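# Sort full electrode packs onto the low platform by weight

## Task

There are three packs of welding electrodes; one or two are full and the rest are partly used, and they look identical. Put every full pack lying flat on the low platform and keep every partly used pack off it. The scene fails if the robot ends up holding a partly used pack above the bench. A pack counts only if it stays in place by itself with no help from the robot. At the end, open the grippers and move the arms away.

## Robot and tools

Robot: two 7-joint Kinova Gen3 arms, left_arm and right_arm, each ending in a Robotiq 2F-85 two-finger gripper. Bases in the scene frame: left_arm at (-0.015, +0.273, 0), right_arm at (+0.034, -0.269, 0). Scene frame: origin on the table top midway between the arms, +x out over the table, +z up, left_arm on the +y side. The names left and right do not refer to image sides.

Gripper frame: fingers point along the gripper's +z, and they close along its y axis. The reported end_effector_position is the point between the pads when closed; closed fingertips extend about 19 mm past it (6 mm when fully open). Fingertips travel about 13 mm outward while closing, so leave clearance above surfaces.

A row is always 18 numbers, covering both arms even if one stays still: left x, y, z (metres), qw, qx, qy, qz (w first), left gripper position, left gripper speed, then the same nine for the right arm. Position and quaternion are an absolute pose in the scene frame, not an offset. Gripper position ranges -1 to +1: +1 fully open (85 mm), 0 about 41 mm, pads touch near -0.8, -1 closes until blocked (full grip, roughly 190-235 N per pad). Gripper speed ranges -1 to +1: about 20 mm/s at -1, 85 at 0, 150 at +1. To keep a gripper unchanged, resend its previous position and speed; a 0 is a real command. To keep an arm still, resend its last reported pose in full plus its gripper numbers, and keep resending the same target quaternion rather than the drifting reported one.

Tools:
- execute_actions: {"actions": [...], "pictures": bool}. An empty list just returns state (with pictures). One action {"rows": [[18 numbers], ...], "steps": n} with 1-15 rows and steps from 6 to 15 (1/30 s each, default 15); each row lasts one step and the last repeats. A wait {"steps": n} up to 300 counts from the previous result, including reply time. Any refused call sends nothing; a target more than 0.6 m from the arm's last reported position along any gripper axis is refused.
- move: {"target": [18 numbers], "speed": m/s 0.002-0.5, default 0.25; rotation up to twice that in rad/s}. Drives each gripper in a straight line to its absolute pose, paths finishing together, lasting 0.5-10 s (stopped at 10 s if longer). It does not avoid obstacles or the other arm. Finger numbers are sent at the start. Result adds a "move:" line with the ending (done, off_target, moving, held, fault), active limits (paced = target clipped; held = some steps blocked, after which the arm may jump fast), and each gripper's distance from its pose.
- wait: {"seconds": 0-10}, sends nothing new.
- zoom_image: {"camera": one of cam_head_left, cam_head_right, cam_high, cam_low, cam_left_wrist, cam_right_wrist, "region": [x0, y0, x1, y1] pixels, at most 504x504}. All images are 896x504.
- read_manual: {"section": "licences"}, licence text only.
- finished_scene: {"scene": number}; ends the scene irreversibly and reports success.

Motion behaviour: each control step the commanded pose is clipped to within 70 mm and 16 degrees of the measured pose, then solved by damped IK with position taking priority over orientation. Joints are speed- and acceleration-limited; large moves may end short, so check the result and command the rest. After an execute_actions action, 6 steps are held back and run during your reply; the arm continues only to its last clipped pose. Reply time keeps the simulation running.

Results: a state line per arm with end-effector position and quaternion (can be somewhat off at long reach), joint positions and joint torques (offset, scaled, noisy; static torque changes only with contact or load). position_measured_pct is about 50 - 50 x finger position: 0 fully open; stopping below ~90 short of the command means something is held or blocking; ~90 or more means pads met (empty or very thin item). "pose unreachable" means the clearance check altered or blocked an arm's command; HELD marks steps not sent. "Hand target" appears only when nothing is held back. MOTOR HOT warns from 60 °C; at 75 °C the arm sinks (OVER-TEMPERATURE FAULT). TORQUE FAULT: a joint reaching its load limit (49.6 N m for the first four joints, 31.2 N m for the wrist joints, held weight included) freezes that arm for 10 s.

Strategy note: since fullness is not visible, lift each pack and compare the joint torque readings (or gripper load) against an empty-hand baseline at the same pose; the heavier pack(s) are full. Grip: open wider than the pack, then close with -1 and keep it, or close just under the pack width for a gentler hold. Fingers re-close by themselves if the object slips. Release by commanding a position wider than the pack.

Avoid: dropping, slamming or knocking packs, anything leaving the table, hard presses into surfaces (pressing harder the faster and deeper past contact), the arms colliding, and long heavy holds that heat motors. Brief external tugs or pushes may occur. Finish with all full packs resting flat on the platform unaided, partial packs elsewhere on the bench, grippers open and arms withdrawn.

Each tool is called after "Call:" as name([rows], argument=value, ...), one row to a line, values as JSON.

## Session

Call:
execute_actions(actions=[])

Scene clock: 0.00 s of 6600.00 s.
left_arm: end_effector_position=(+0.0164, +0.4093, +0.3542) position_measured_pct=0.0 end_effector_quat_wxyz=(+0.333, -0.344, +0.872, +0.105) | right_arm: end_effector_position=(+0.2768, -0.6485, +0.2000) position_measured_pct=0.0 end_effector_quat_wxyz=(+0.001, +0.481, +0.877, +0.001)
Joint positions: left_arm=[-1.577 -0.745 -0.649  2.239  0.275  1.367  0.263] | right_arm=[ 0.818  0.432  0.     1.657 -0.003  1.053  1.517]
Joint velocities: left_arm=[-0.001  0.    -0.001 -0.    -0.     0.001 -0.   ] | right_arm=[-0.    -0.    -0.001  0.    -0.     0.001 -0.002]
Joint torques (N m, as the joint torque sensors report them, + toward a larger angle): no reading
Motor temperatures (°C, as the motors report them): left_arm=[31 36 30 30 38 45 44] | right_arm=[37 33 37 33 41 41 46]
Hand target (left_arm): +0.016, +0.409, +0.354; +0.333, -0.344, +0.872, +0.105
Hand target (right_arm): +0.277, -0.649, +0.200; +0.001, +0.481, +0.877, +0.001
camera_calibration (this result's frames):
cam_left_wrist: T_world_to_cam=[[-0.684978, 0.728513, -0.0086422, -0.290336], [0.548047, 0.52304, 0.652743, -0.400982], [0.480052, 0.442378, -0.75753, 0.226729], [0, 0, 0, 1]] pos_world=[-0.0879581, 0.320943, 0.430983]
cam_right_wrist: T_world_to_cam=[[0.824716, 0.565414, -0.012302, 0.135837], [0.56513, -0.824748, -0.0204642, -0.625169], [-0.0217168, 0.00992488, -0.999715, 0.362021], [0, 0, 0, 1]] pos_world=[0.249137, -0.596004, 0.350796]

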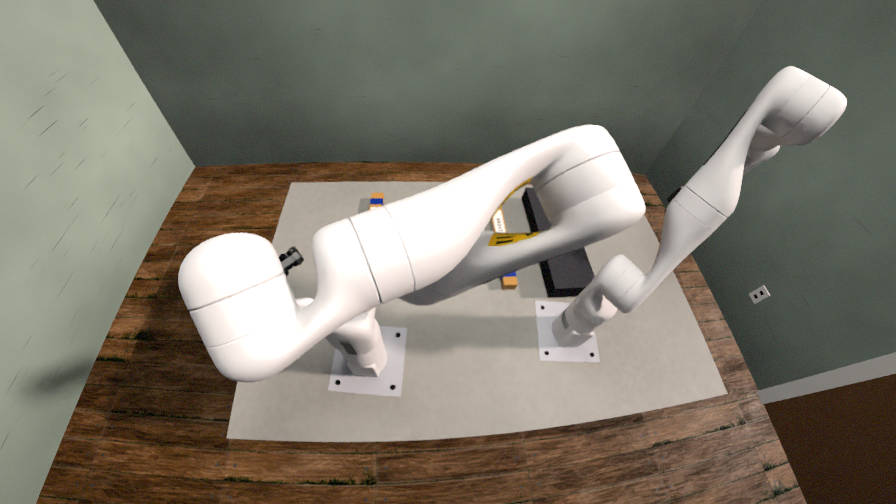

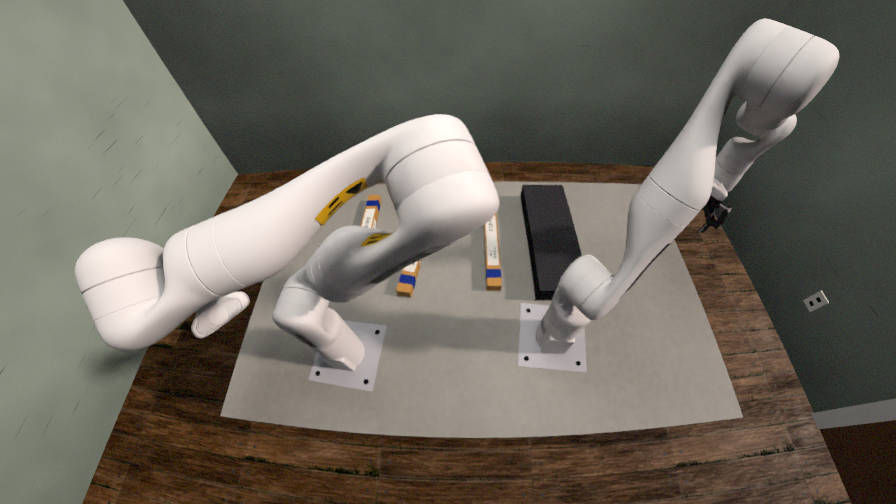

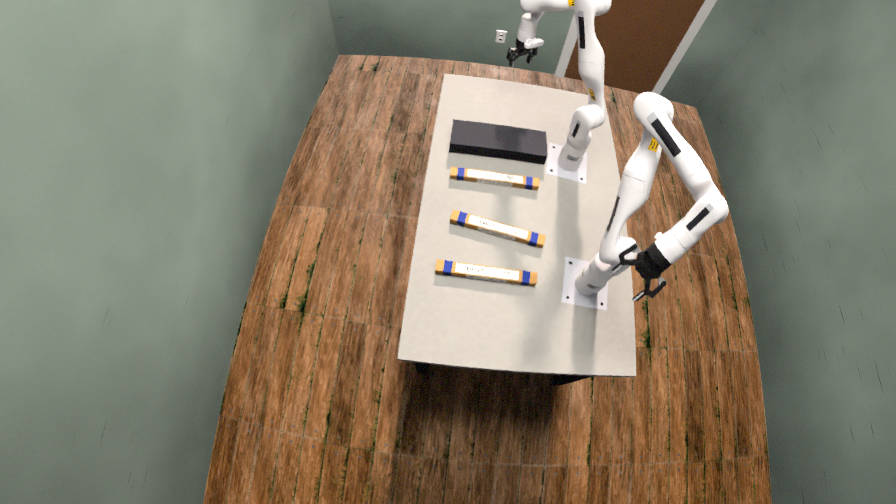

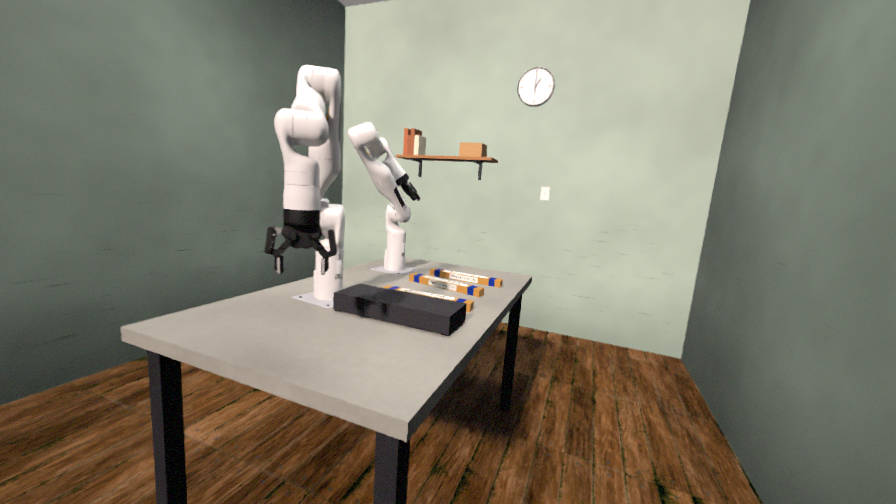

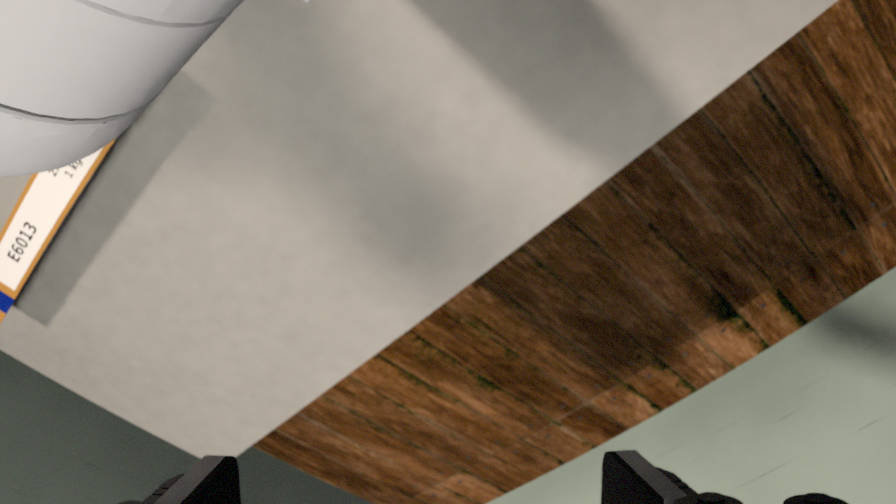

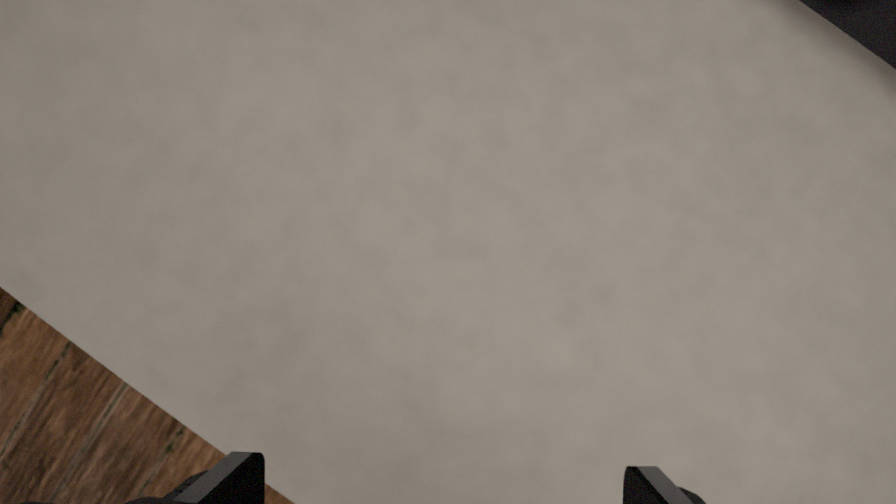

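Call:
move(target=[0.36,0.27,0.16,0,0,1,0,1,0,0.36,-0.2,0.16,0,0,1,0,1,0], speed=0.3)

Scene clock: 2.90 s of 6600.00 s.
left_arm: end_effector_position=(+0.3577, +0.2690, +0.1583) position_measured_pct=0.0 end_effector_quat_wxyz=(-0.004, -0.002, +1.000, -0.002) | right_arm: end_effector_position=(+0.3596, -0.1996, +0.1598) position_measured_pct=0.0 end_effector_quat_wxyz=(-0.001, +0.000, +1.000, +0.001)
Joint positions: left_arm=[-2.322 -0.756  1.667  1.993  0.817  1.211  0.688] | right_arm=[-0.006  0.293 -0.501  2.074  0.187  0.82   1.082]
Joint velocities: left_arm=[-0.006 -0.002  0.002 -0.    -0.    -0.     0.001] | right_arm=[ 0.001 -0.    -0.    -0.    -0.    -0.    -0.003]
Joint torques (N m, as the joint torque sensors report them, + toward a larger angle): left_arm=[-0.79 12.52 -5.37 -6.48 -0.14  0.08  0.1 ] | right_arm=[  0.19 -12.1   -0.87  -5.9    0.13  -0.04   0.42]
Motor temperatures (°C, as the motors report them): left_arm=[31 36 30 30 38 45 44] | right_arm=[37 33 37 33 41 41 46]
Hand target (left_arm): +0.358, +0.269, +0.158; -0.004, -0.002, +1.000, -0.002
Hand target (right_arm): +0.360, -0.200, +0.160; -0.001, +0.000, +1.000, +0.001
Off the commanded pose (left_arm): 0.003 m, 1 deg.
Off the commanded pose (right_arm): 0.001 m, 0 deg.
Kept back: nothing.
move: done; limits=paced
camera_calibration (this result's frames):
cam_left_wrist: T_world_to_cam=[[0.00639766, 0.999258, 0.0379733, -0.283529], [0.999958, -0.006144, -0.00679291, -0.301697], [-0.00655456, 0.0380152, -0.999256, 0.297718], [0, 0, 0, 1]] pos_world=[0.305449, 0.270147, 0.306214]
cam_right_wrist: T_world_to_cam=[[-0.0331702, 0.999364, -0.0130589, 0.20845], [0.999201, 0.0328675, -0.0227505, -0.287125], [-0.0223068, -0.0138031, -0.999656, 0.314641], [0, 0, 0, 1]] pos_world=[0.300828, -0.194537, 0.310722]

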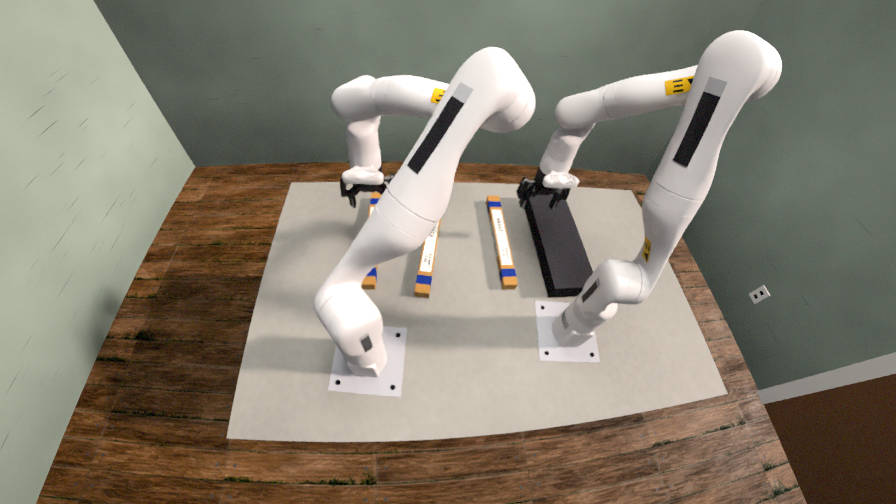

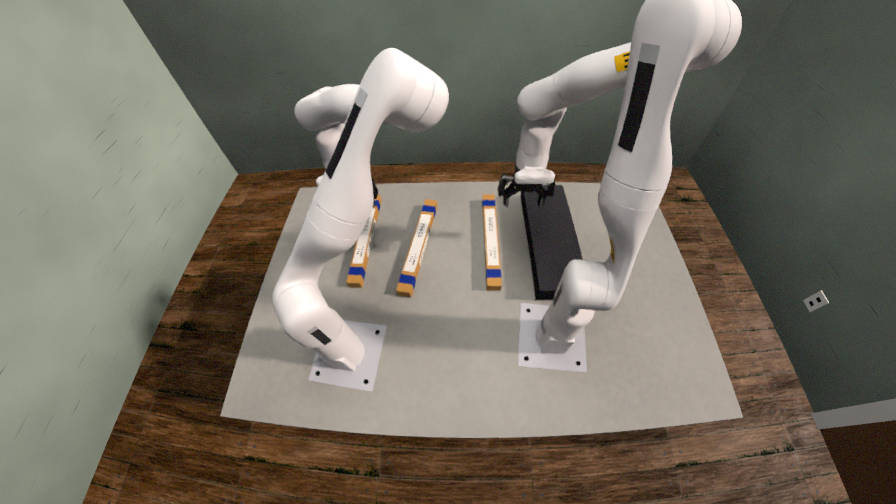

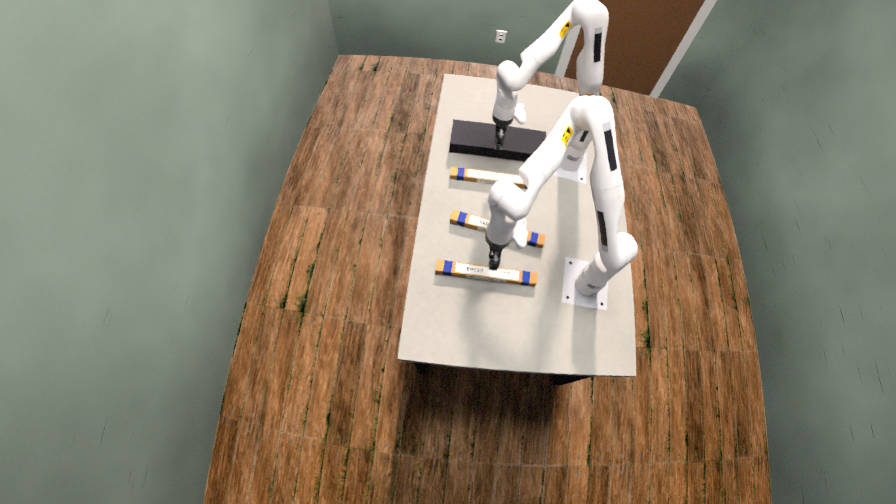

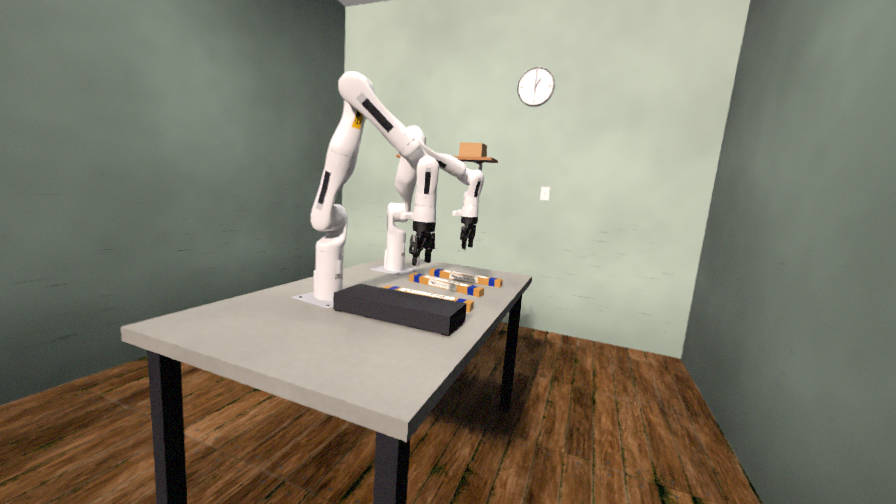

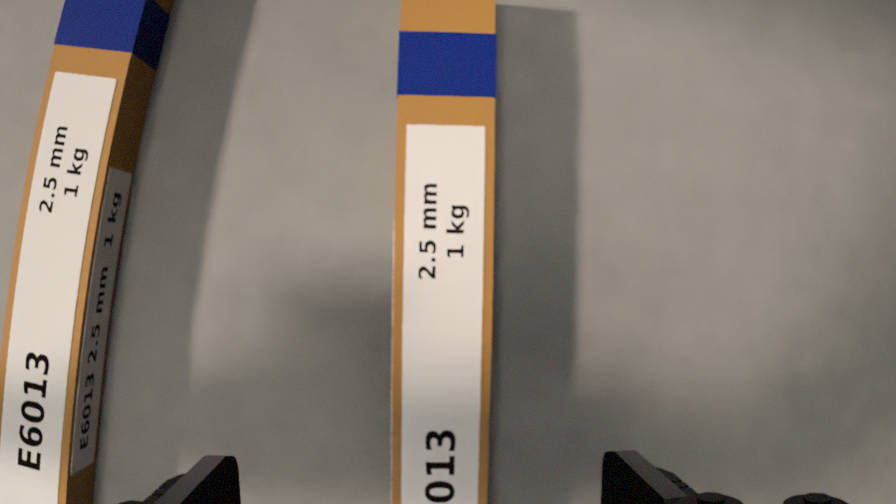

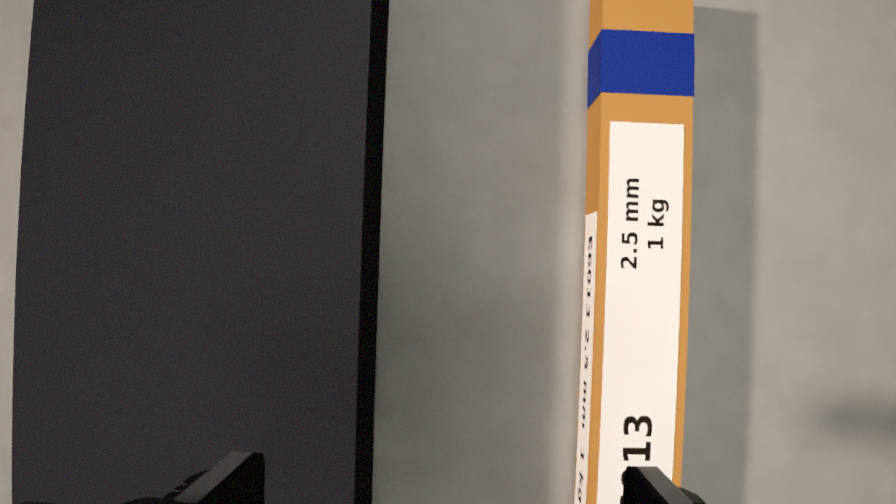

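Call:
execute_actions([
  {"rows":[[0.365,0.278,0.09,0,0,1,0,1,0,0.365,-0.118,0.09,0,0,1,0,1,0]]},
])

Call:
execute_actions([
  {"rows":[[0.365,0.278,0.07,0,0,1,0,1,0,0.365,-0.118,0.07,0,0,1,0,1,0]],"steps":10},
])

Call:
move(target=[0.365,0.278,0.024,0,0,1,0,1,0,0.365,-0.118,0.024,0,0,1,0,1,0], speed=0.08)

Call:
execute_actions([
  {"rows":[[0.365,0.278,0.024,0,0,1,0,-1,0,0.365,-0.118,0.024,0,0,1,0,-1,0]]},
])

Call:
execute_actions([
  {"steps":14},
])

Call:
move(target=[0.365,0.278,0.04,0,0,1,0,-1,0,0.365,-0.118,0.04,0,0,1,0,-1,0], speed=0.04)

Scene clock: 3.67 s of 6600.00 s.
left_arm: end_effector_position=(+0.3602, +0.2774, +0.0980) position_measured_pct=0.0 end_effector_quat_wxyz=(-0.004, -0.003, +1.000, +0.002) | right_arm: end_effector_position=(+0.3560, -0.1374, +0.1139) position_measured_pct=0.0 end_effector_quat_wxyz=(-0.009, -0.007, +1.000, +0.013)
Joint positions: left_arm=[-2.414 -0.853  1.79   2.062  0.962  1.1    0.573] | right_arm=[-0.17   0.426 -0.512  2.09   0.27   0.696  0.861]
Joint velocities: left_arm=[-0.221 -0.178  0.359  0.036  0.441 -0.241 -0.328] | right_arm=[-0.719  0.553  0.036 -0.009  0.496 -0.488 -1.006]
Joint torques (N m, as the joint torque sensors report them, + toward a larger angle): left_arm=[-0.62 15.7  -6.85 -6.36 -0.23 -0.03 -0.37] | right_arm=[  0.99 -14.58  -0.56  -5.21   0.27   0.05   0.39]
Motor temperatures (°C, as the motors report them): left_arm=[31 36 30 30 38 45 44] | right_arm=[37 33 37 33 41 41 46]
Steps of this call (steps 1 to 14: nothing new was sent; steps 15 to 23: the first 9 steps of this action). Readings (end_effector_position | what the end effector reports):
15: left_arm (+0.3577, +0.2695, +0.1579) | right_arm (+0.3595, -0.1993, +0.1595) | left_arm position_measured_pct=0.0 | right_arm position_measured_pct=0.0
16: left_arm (+0.3577, +0.2708, +0.1553) | right_arm (+0.3593, -0.1972, +0.1578) | left_arm position_measured_pct=0.0 | right_arm position_measured_pct=0.0
18: left_arm (+0.3575, +0.2751, +0.1412) | right_arm (+0.3584, -0.1861, +0.1493) | left_arm position_measured_pct=0.0 | right_arm position_measured_pct=0.0
22: left_arm (+0.3583, +0.2779, +0.1030) | right_arm (+0.3560, -0.1461, +0.1204) | left_arm position_measured_pct=0.0 | right_arm position_measured_pct=0.0
23: the state above

Scene clock: 4.00 s of 6600.00 s.
left_arm: end_effector_position=(+0.3640, +0.2797, +0.0770) position_measured_pct=0.0 end_effector_quat_wxyz=(-0.001, -0.002, +1.000, +0.002) | right_arm: end_effector_position=(+0.3646, -0.1196, +0.0772) position_measured_pct=0.0 end_effector_quat_wxyz=(-0.002, +0.001, +1.000, -0.001)
Joint positions: left_arm=[-2.448 -0.889  1.838  2.074  1.023  1.065  0.531] | right_arm=[-0.292  0.525 -0.448  2.087  0.385  0.612  0.692]
Joint velocities: left_arm=[-0.128 -0.207  0.318  0.128  0.388 -0.222 -0.257] | right_arm=[-0.161  0.276  0.173  0.155  0.26  -0.442 -0.239]
Joint torques (N m, as the joint torque sensors report them, + toward a larger angle): left_arm=[ 1.57 16.32 -5.5  -5.3   0.37  0.34 -0.02] | right_arm=[  0.14 -18.11  -1.69  -5.35   0.16   0.42   0.6 ]
Motor temperatures (°C, as the motors report them): left_arm=[31 36 30 30 38 45 44] | right_arm=[37 33 37 33 41 41 46]
Off your previous action's commanded pose (left_arm): 0.001 m, 0 deg at its last step (step 6 of this call).
Off your previous action's commanded pose (right_arm): 0.003 m, 0 deg at its last step (step 6 of this call).
Steps of this call (steps 1 to 6: the last 6 steps of your previous action; steps 7 to 10: the first 4 steps of this action). Readings (end_effector_position | what the end effector reports):
7: left_arm (+0.3649, +0.2774, +0.0899) | right_arm (+0.3662, -0.1200, +0.0915) | left_arm position_measured_pct=0.0 | right_arm position_measured_pct=0.0
8: left_arm (+0.3646, +0.2786, +0.0874) | right_arm (+0.3660, -0.1202, +0.0882) | left_arm position_measured_pct=0.0 | right_arm position_measured_pct=0.0
10: the state above

Scene clock: 5.23 s of 6600.00 s.
left_arm: end_effector_position=(+0.3650, +0.2779, +0.0241) position_measured_pct=0.0 end_effector_quat_wxyz=(+0.000, +0.000, +1.000, -0.000) | right_arm: end_effector_position=(+0.3654, -0.1183, +0.0242) position_measured_pct=0.0 end_effector_quat_wxyz=(+0.000, +0.000, +1.000, -0.000)
Joint positions: left_arm=[-2.508 -0.981  1.955  2.108  1.18   0.986  0.43 ] | right_arm=[-0.374  0.643 -0.348  2.127  0.493  0.448  0.593]
Joint velocities: left_arm=[-0.004 -0.004  0.001  0.     0.    -0.002  0.   ] | right_arm=[-0.005  0.006 -0.002  0.     0.002 -0.001 -0.001]
Joint torques (N m, as the joint torque sensors report them, + toward a larger angle): left_arm=[-0.73 15.14 -5.72 -3.56 -0.07 -0.07  0.08] | right_arm=[  0.19 -15.87  -1.13  -3.17   0.21  -0.01   0.51]
Motor temperatures (°C, as the motors report them): left_arm=[31 36 30 30 38 45 44] | right_arm=[37 33 37 33 41 41 46]
Hand target (left_arm): +0.365, +0.278, +0.024; +0.000, -0.000, +1.000, +0.000
Hand target (right_arm): +0.365, -0.118, +0.024; +0.000, +0.000, +1.000, -0.000
Off your previous action's commanded pose (left_arm): 0.001 m, 0 deg at its last step (step 6 of this call).
Off your previous action's commanded pose (right_arm): 0.001 m, 0 deg at its last step (step 6 of this call).
Off the commanded pose (left_arm): 0.000 m, 0 deg.
Off the commanded pose (right_arm): 0.001 m, 0 deg.
Kept back: nothing.
move: done
camera_calibration (this result's frames):
cam_left_wrist: T_world_to_cam=[[0.0101614, 0.999095, 0.0413065, -0.288802], [0.999948, -0.0101982, 0.00067814, -0.308842], [0.00109878, 0.0412975, -0.999146, 0.159626], [0, 0, 0, 1]] pos_world=[0.311585, 0.278799, 0.171628]
cam_right_wrist: T_world_to_cam=[[-0.0329304, 0.999344, -0.0150784, 0.125522], [0.999278, 0.0326346, -0.0194621, -0.298807], [-0.0189573, -0.0157084, -0.999697, 0.178894], [0, 0, 0, 1]] pos_world=[0.306116, -0.112878, 0.174917]

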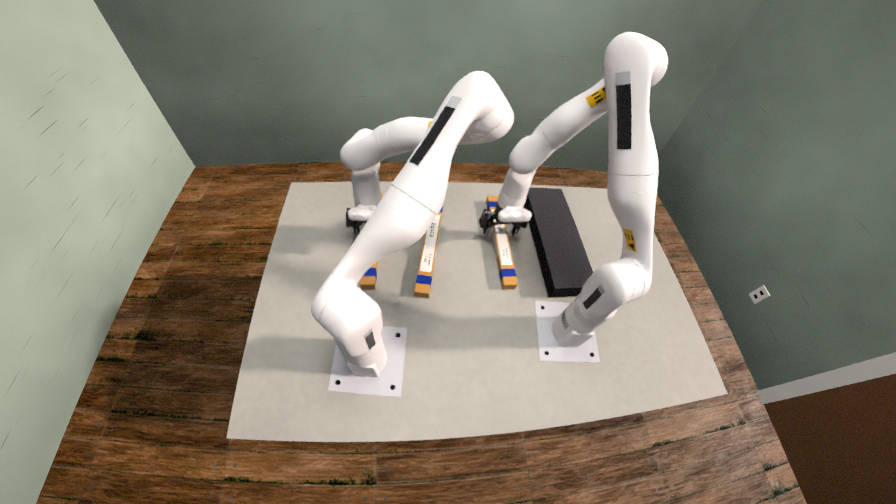

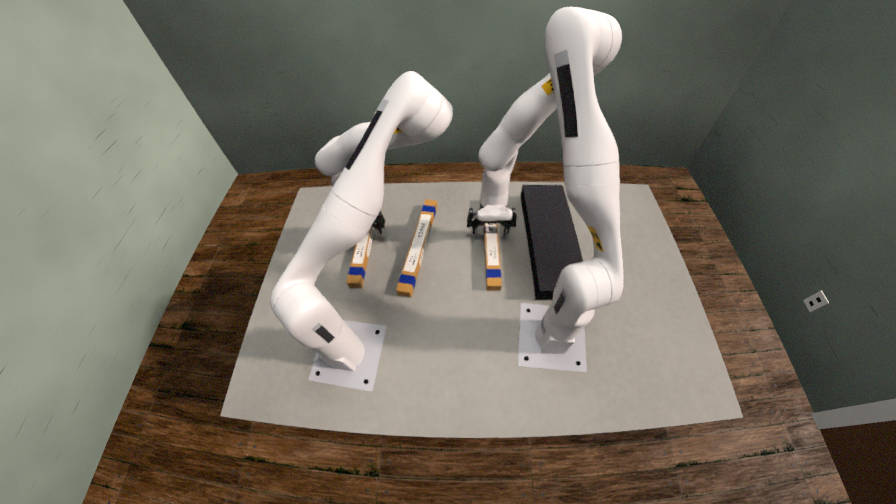

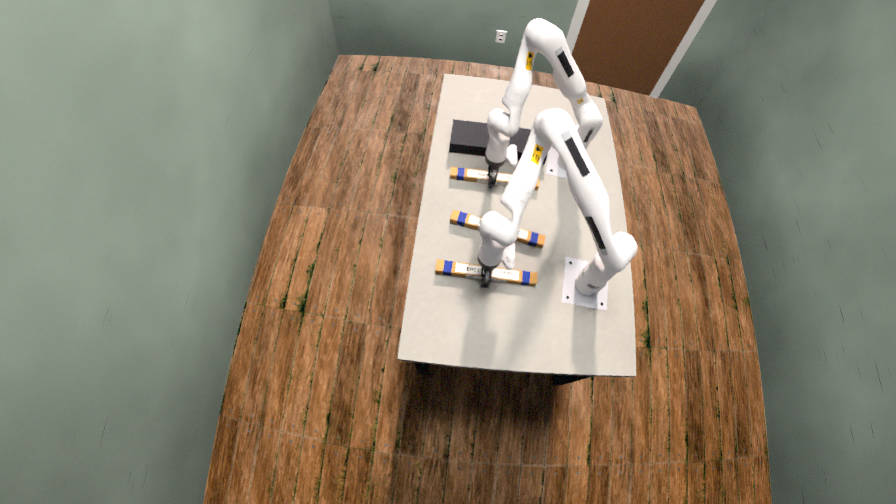

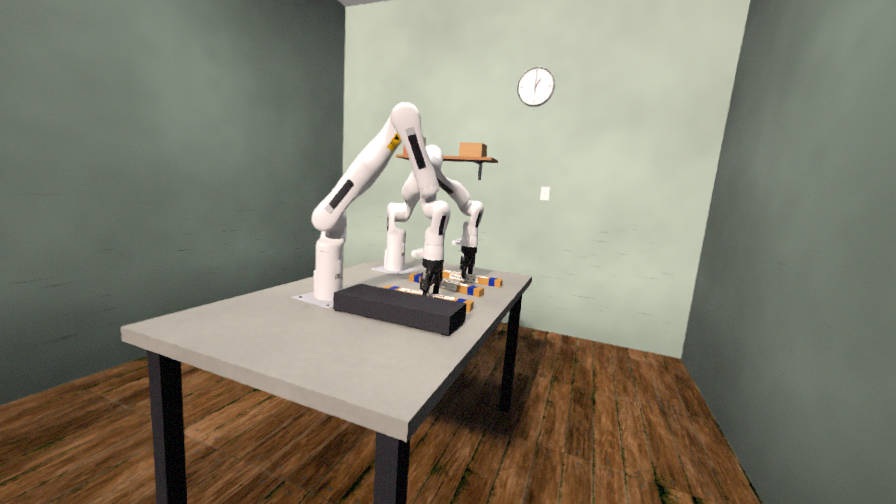

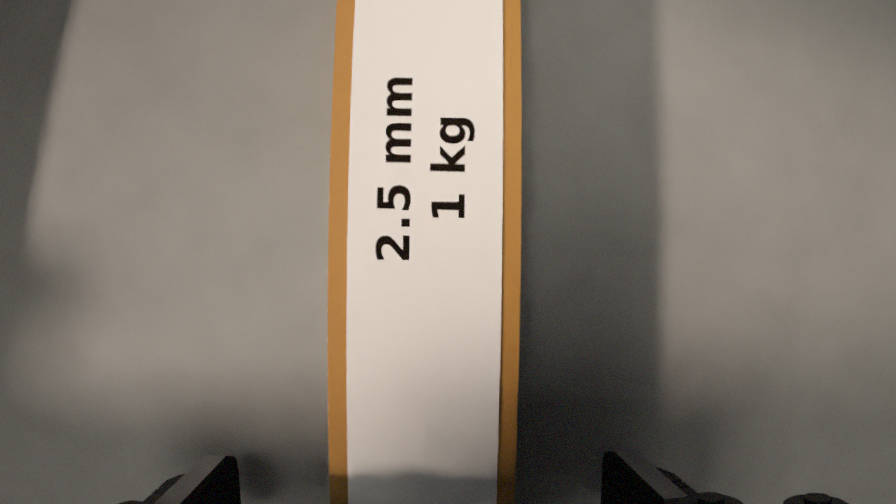

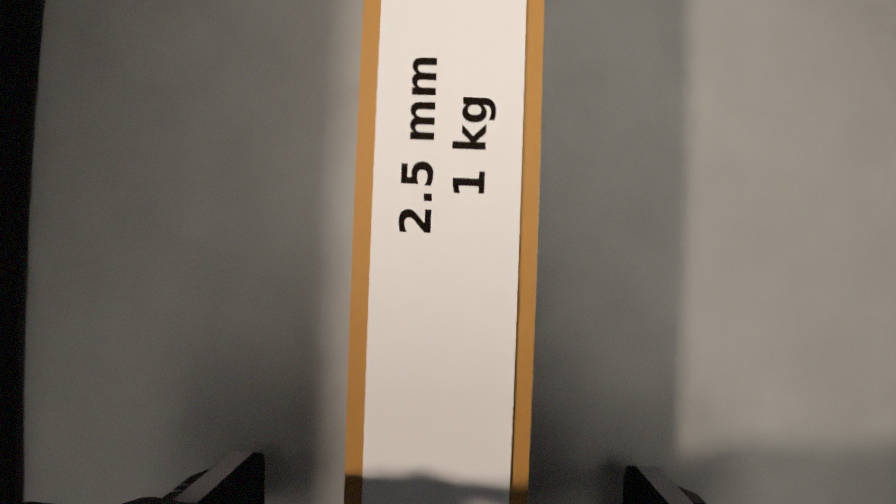

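Scene clock: 5.53 s of 6600.00 s.
left_arm: end_effector_position=(+0.3650, +0.2780, +0.0240) position_measured_pct=18.7 end_effector_quat_wxyz=(+0.000, +0.000, +1.000, -0.000) | right_arm: end_effector_position=(+0.3650, -0.1180, +0.0240) position_measured_pct=18.7 end_effector_quat_wxyz=(+0.000, +0.000, +1.000, +0.000)
Joint positions: left_arm=[-2.508 -0.982  1.955  2.108  1.179  0.986  0.431] | right_arm=[-0.374  0.644 -0.349  2.127  0.493  0.448  0.593]
Joint velocities: left_arm=[-0.001 -0.001 -0.001  0.     0.    -0.     0.001] | right_arm=[-0.001 -0.     0.001 -0.001  0.002  0.    -0.001]
Joint torques (N m, as the joint torque sensors report them, + toward a larger angle): left_arm=[-0.42 14.99 -5.86 -3.36 -0.12  0.12 -0.03] | right_arm=[  0.38 -15.73  -1.23  -2.93   0.16   0.09   0.51]
Motor temperatures (°C, as the motors report them): left_arm=[31 36 30 30 38 45 44] | right_arm=[37 33 37 33 41 41 46]
Steps of this call (steps 1 to 9: the first 9 steps of this action). Readings (end_effector_position | what the end effector reports):
1: left_arm (+0.3650, +0.2780, +0.0241) | right_arm (+0.3653, -0.1182, +0.0242) | left_arm position_measured_pct=0.0 | right_arm position_measured_pct=0.0
2: left_arm (+0.3650, +0.2779, +0.0241) | right_arm (+0.3652, -0.1182, +0.0241) | left_arm position_measured_pct=0.4 | right_arm position_measured_pct=0.4
4: left_arm (+0.3650, +0.2779, +0.0240) | right_arm (+0.3651, -0.1180, +0.0241) | left_arm position_measured_pct=4.4 | right_arm position_measured_pct=4.4
8: left_arm (+0.3650, +0.2780, +0.0240) | right_arm (+0.3650, -0.1180, +0.0240) | left_arm position_measured_pct=15.5 | right_arm position_measured_pct=15.5
9: the state above

Scene clock: 6.00 s of 6600.00 s.
left_arm: end_effector_position=(+0.3650, +0.2781, +0.0247) position_measured_pct=54.8 end_effector_quat_wxyz=(+0.000, +0.000, +1.000, -0.000) | right_arm: end_effector_position=(+0.3650, -0.1186, +0.0247) position_measured_pct=54.8 end_effector_quat_wxyz=(+0.000, +0.000, +1.000, -0.000)
Joint positions: left_arm=[-2.508 -0.98   1.954  2.108  1.178  0.987  0.43 ] | right_arm=[-0.373  0.642 -0.348  2.127  0.493  0.449  0.593]
Joint velocities: left_arm=[ 0.     0.001  0.003  0.001  0.001 -0.003 -0.   ] | right_arm=[-0.     0.001  0.001  0.001  0.    -0.004  0.   ]
Joint torques (N m, as the joint torque sensors report them, + toward a larger angle): left_arm=[-0.91 13.11 -5.06 -3.92  0.56 -0.05  0.22] | right_arm=[ -0.03 -14.3   -1.19  -3.52   0.27  -0.69   0.55]
Motor temperatures (°C, as the motors report them): left_arm=[31 36 30 30 38 45 44] | right_arm=[37 33 37 33 41 41 46]
Hand target (left_arm): +0.365, +0.278, +0.024; -0.000, -0.000, +1.000, +0.000
Hand target (right_arm): +0.365, -0.118, +0.024; -0.000, +0.000, +1.000, -0.000
Off the commanded pose (left_arm): 0.001 m, 0 deg.
Off the commanded pose (right_arm): 0.001 m, 0 deg.
Kept back: nothing.
Steps of this call (steps 1 to 6: the last 6 steps of your previous action; steps 7 to 14: nothing new was sent). Readings (end_effector_position | what the end effector reports):
1: left_arm (+0.3650, +0.2780, +0.0240) | right_arm (+0.3650, -0.1180, +0.0240) | left_arm position_measured_pct=21.8 | right_arm position_measured_pct=21.8
2: left_arm (+0.3650, +0.2780, +0.0240) | right_arm (+0.3650, -0.1180, +0.0240) | left_arm position_measured_pct=24.6 | right_arm position_measured_pct=24.6
4: left_arm (+0.3650, +0.2780, +0.0240) | right_arm (+0.3650, -0.1180, +0.0240) | left_arm position_measured_pct=30.6 | right_arm position_measured_pct=30.6
8: left_arm (+0.3650, +0.2780, +0.0240) | right_arm (+0.3650, -0.1180, +0.0240) | left_arm position_measured_pct=42.5 | right_arm position_measured_pct=42.5
14: the state above

Scene clock: 6.97 s of 6600.00 s.
left_arm: end_effector_position=(+0.3650, +0.2781, +0.0399) position_measured_pct=55.2 end_effector_quat_wxyz=(-0.000, -0.000, +1.000, +0.000) | right_arm: end_effector_position=(+0.3648, -0.1179, +0.0399) position_measured_pct=54.8 end_effector_quat_wxyz=(-0.000, -0.000, +1.000, +0.000)
Joint positions: left_arm=[-2.491 -0.952  1.921  2.1    1.131  1.008  0.461] | right_arm=[-0.348  0.607 -0.383  2.118  0.463  0.497  0.62 ]
Joint velocities: left_arm=[ 0.002  0.001 -0.    -0.     0.     0.002  0.   ] | right_arm=[ 0.003 -0.003  0.002 -0.001 -0.001  0.002  0.003]
Joint torques (N m, as the joint torque sensors report them, + toward a larger angle): left_arm=[-0.75 17.2  -7.84 -4.9  -0.23 -0.07 -0.04] | right_arm=[  0.21 -19.33  -2.11  -4.56  -0.04   0.13   0.31]
Motor temperatures (°C, as the motors report them): left_arm=[31 36 30 30 38 45 44] | right_arm=[37 33 37 33 41 41 46]
Hand target (left_arm): +0.365, +0.278, +0.040; -0.000, +0.000, +1.000, -0.000
Hand target (right_arm): +0.365, -0.118, +0.040; -0.000, -0.000, +1.000, +0.000
Off the commanded pose (left_arm): 0.000 m, 0 deg.
Off the commanded pose (right_arm): 0.000 m, 0 deg.
Kept back: nothing.
move: done
camera_calibration (this result's frames):
cam_left_wrist: T_world_to_cam=[[0.00989248, 0.999084, 0.0416299, -0.289545], [0.999951, -0.00990315, 0.0000500965, -0.30894], [0.000462318, 0.0416273, -0.999133, 0.175544], [0, 0, 0, 1]] pos_world=[0.311708, 0.278913, 0.187461]
cam_right_wrist: T_world_to_cam=[[-0.0342401, 0.999304, -0.0147952, 0.125791], [0.99921, 0.0339306, -0.0206837, -0.297703], [-0.0201673, -0.0154917, -0.999677, 0.195039], [0, 0, 0, 1]] pos_world=[0.305708, -0.112581, 0.190679]

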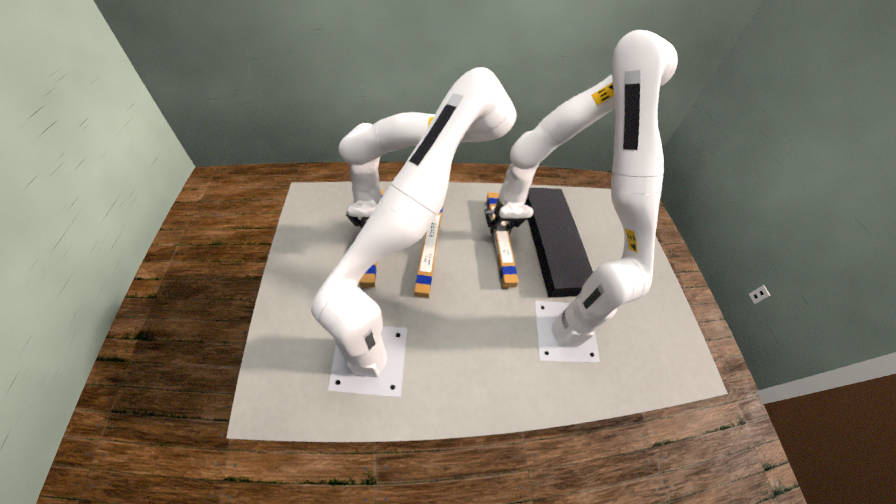

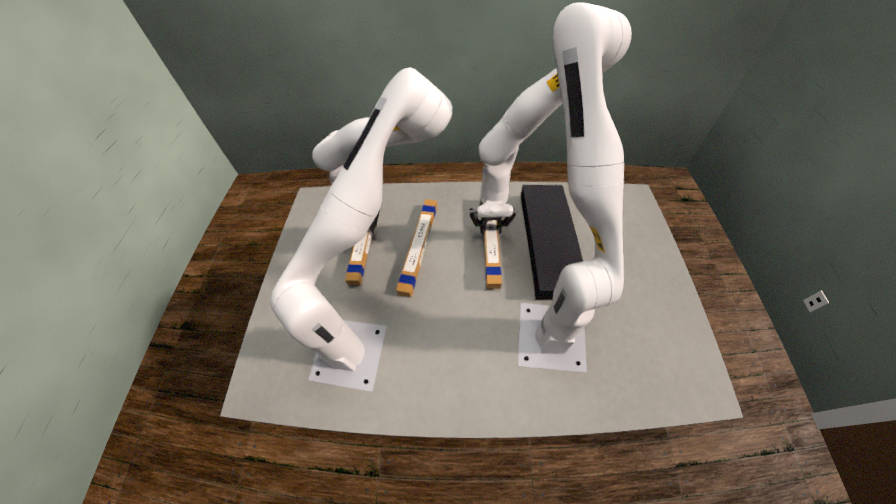

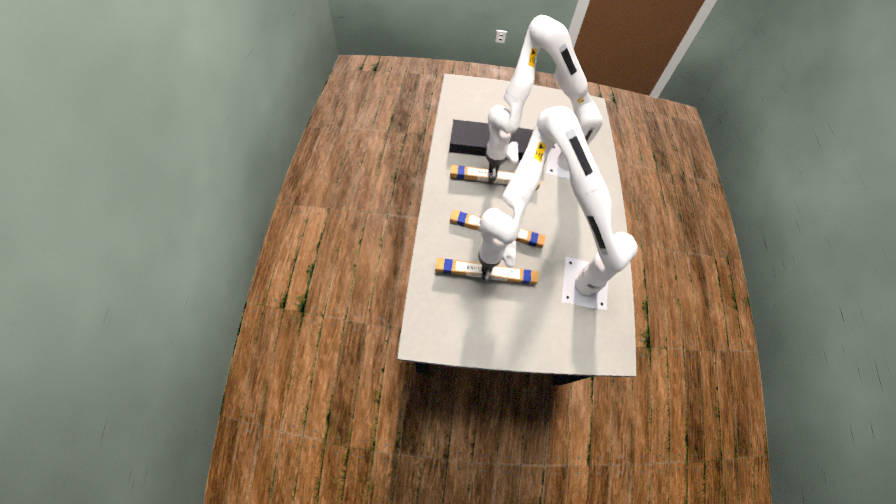

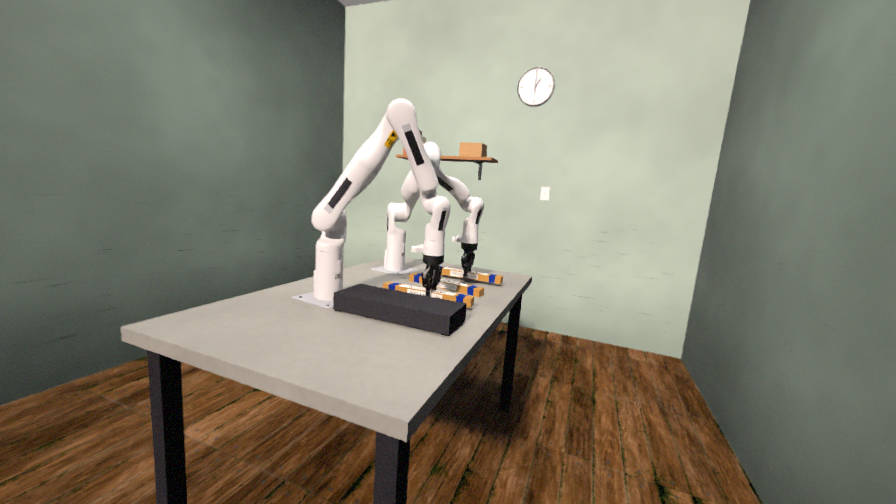

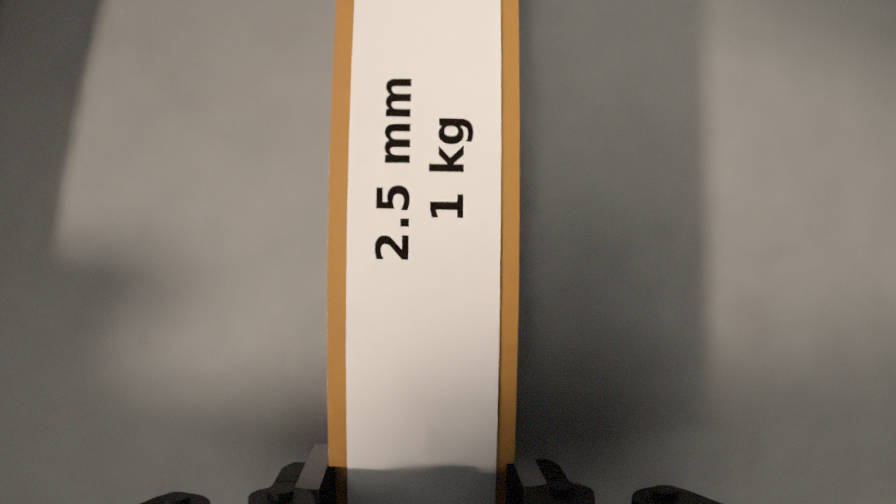

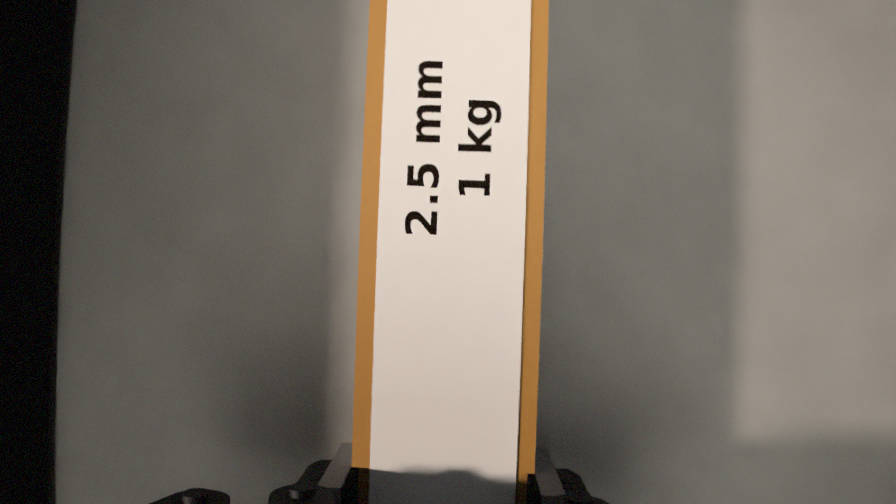

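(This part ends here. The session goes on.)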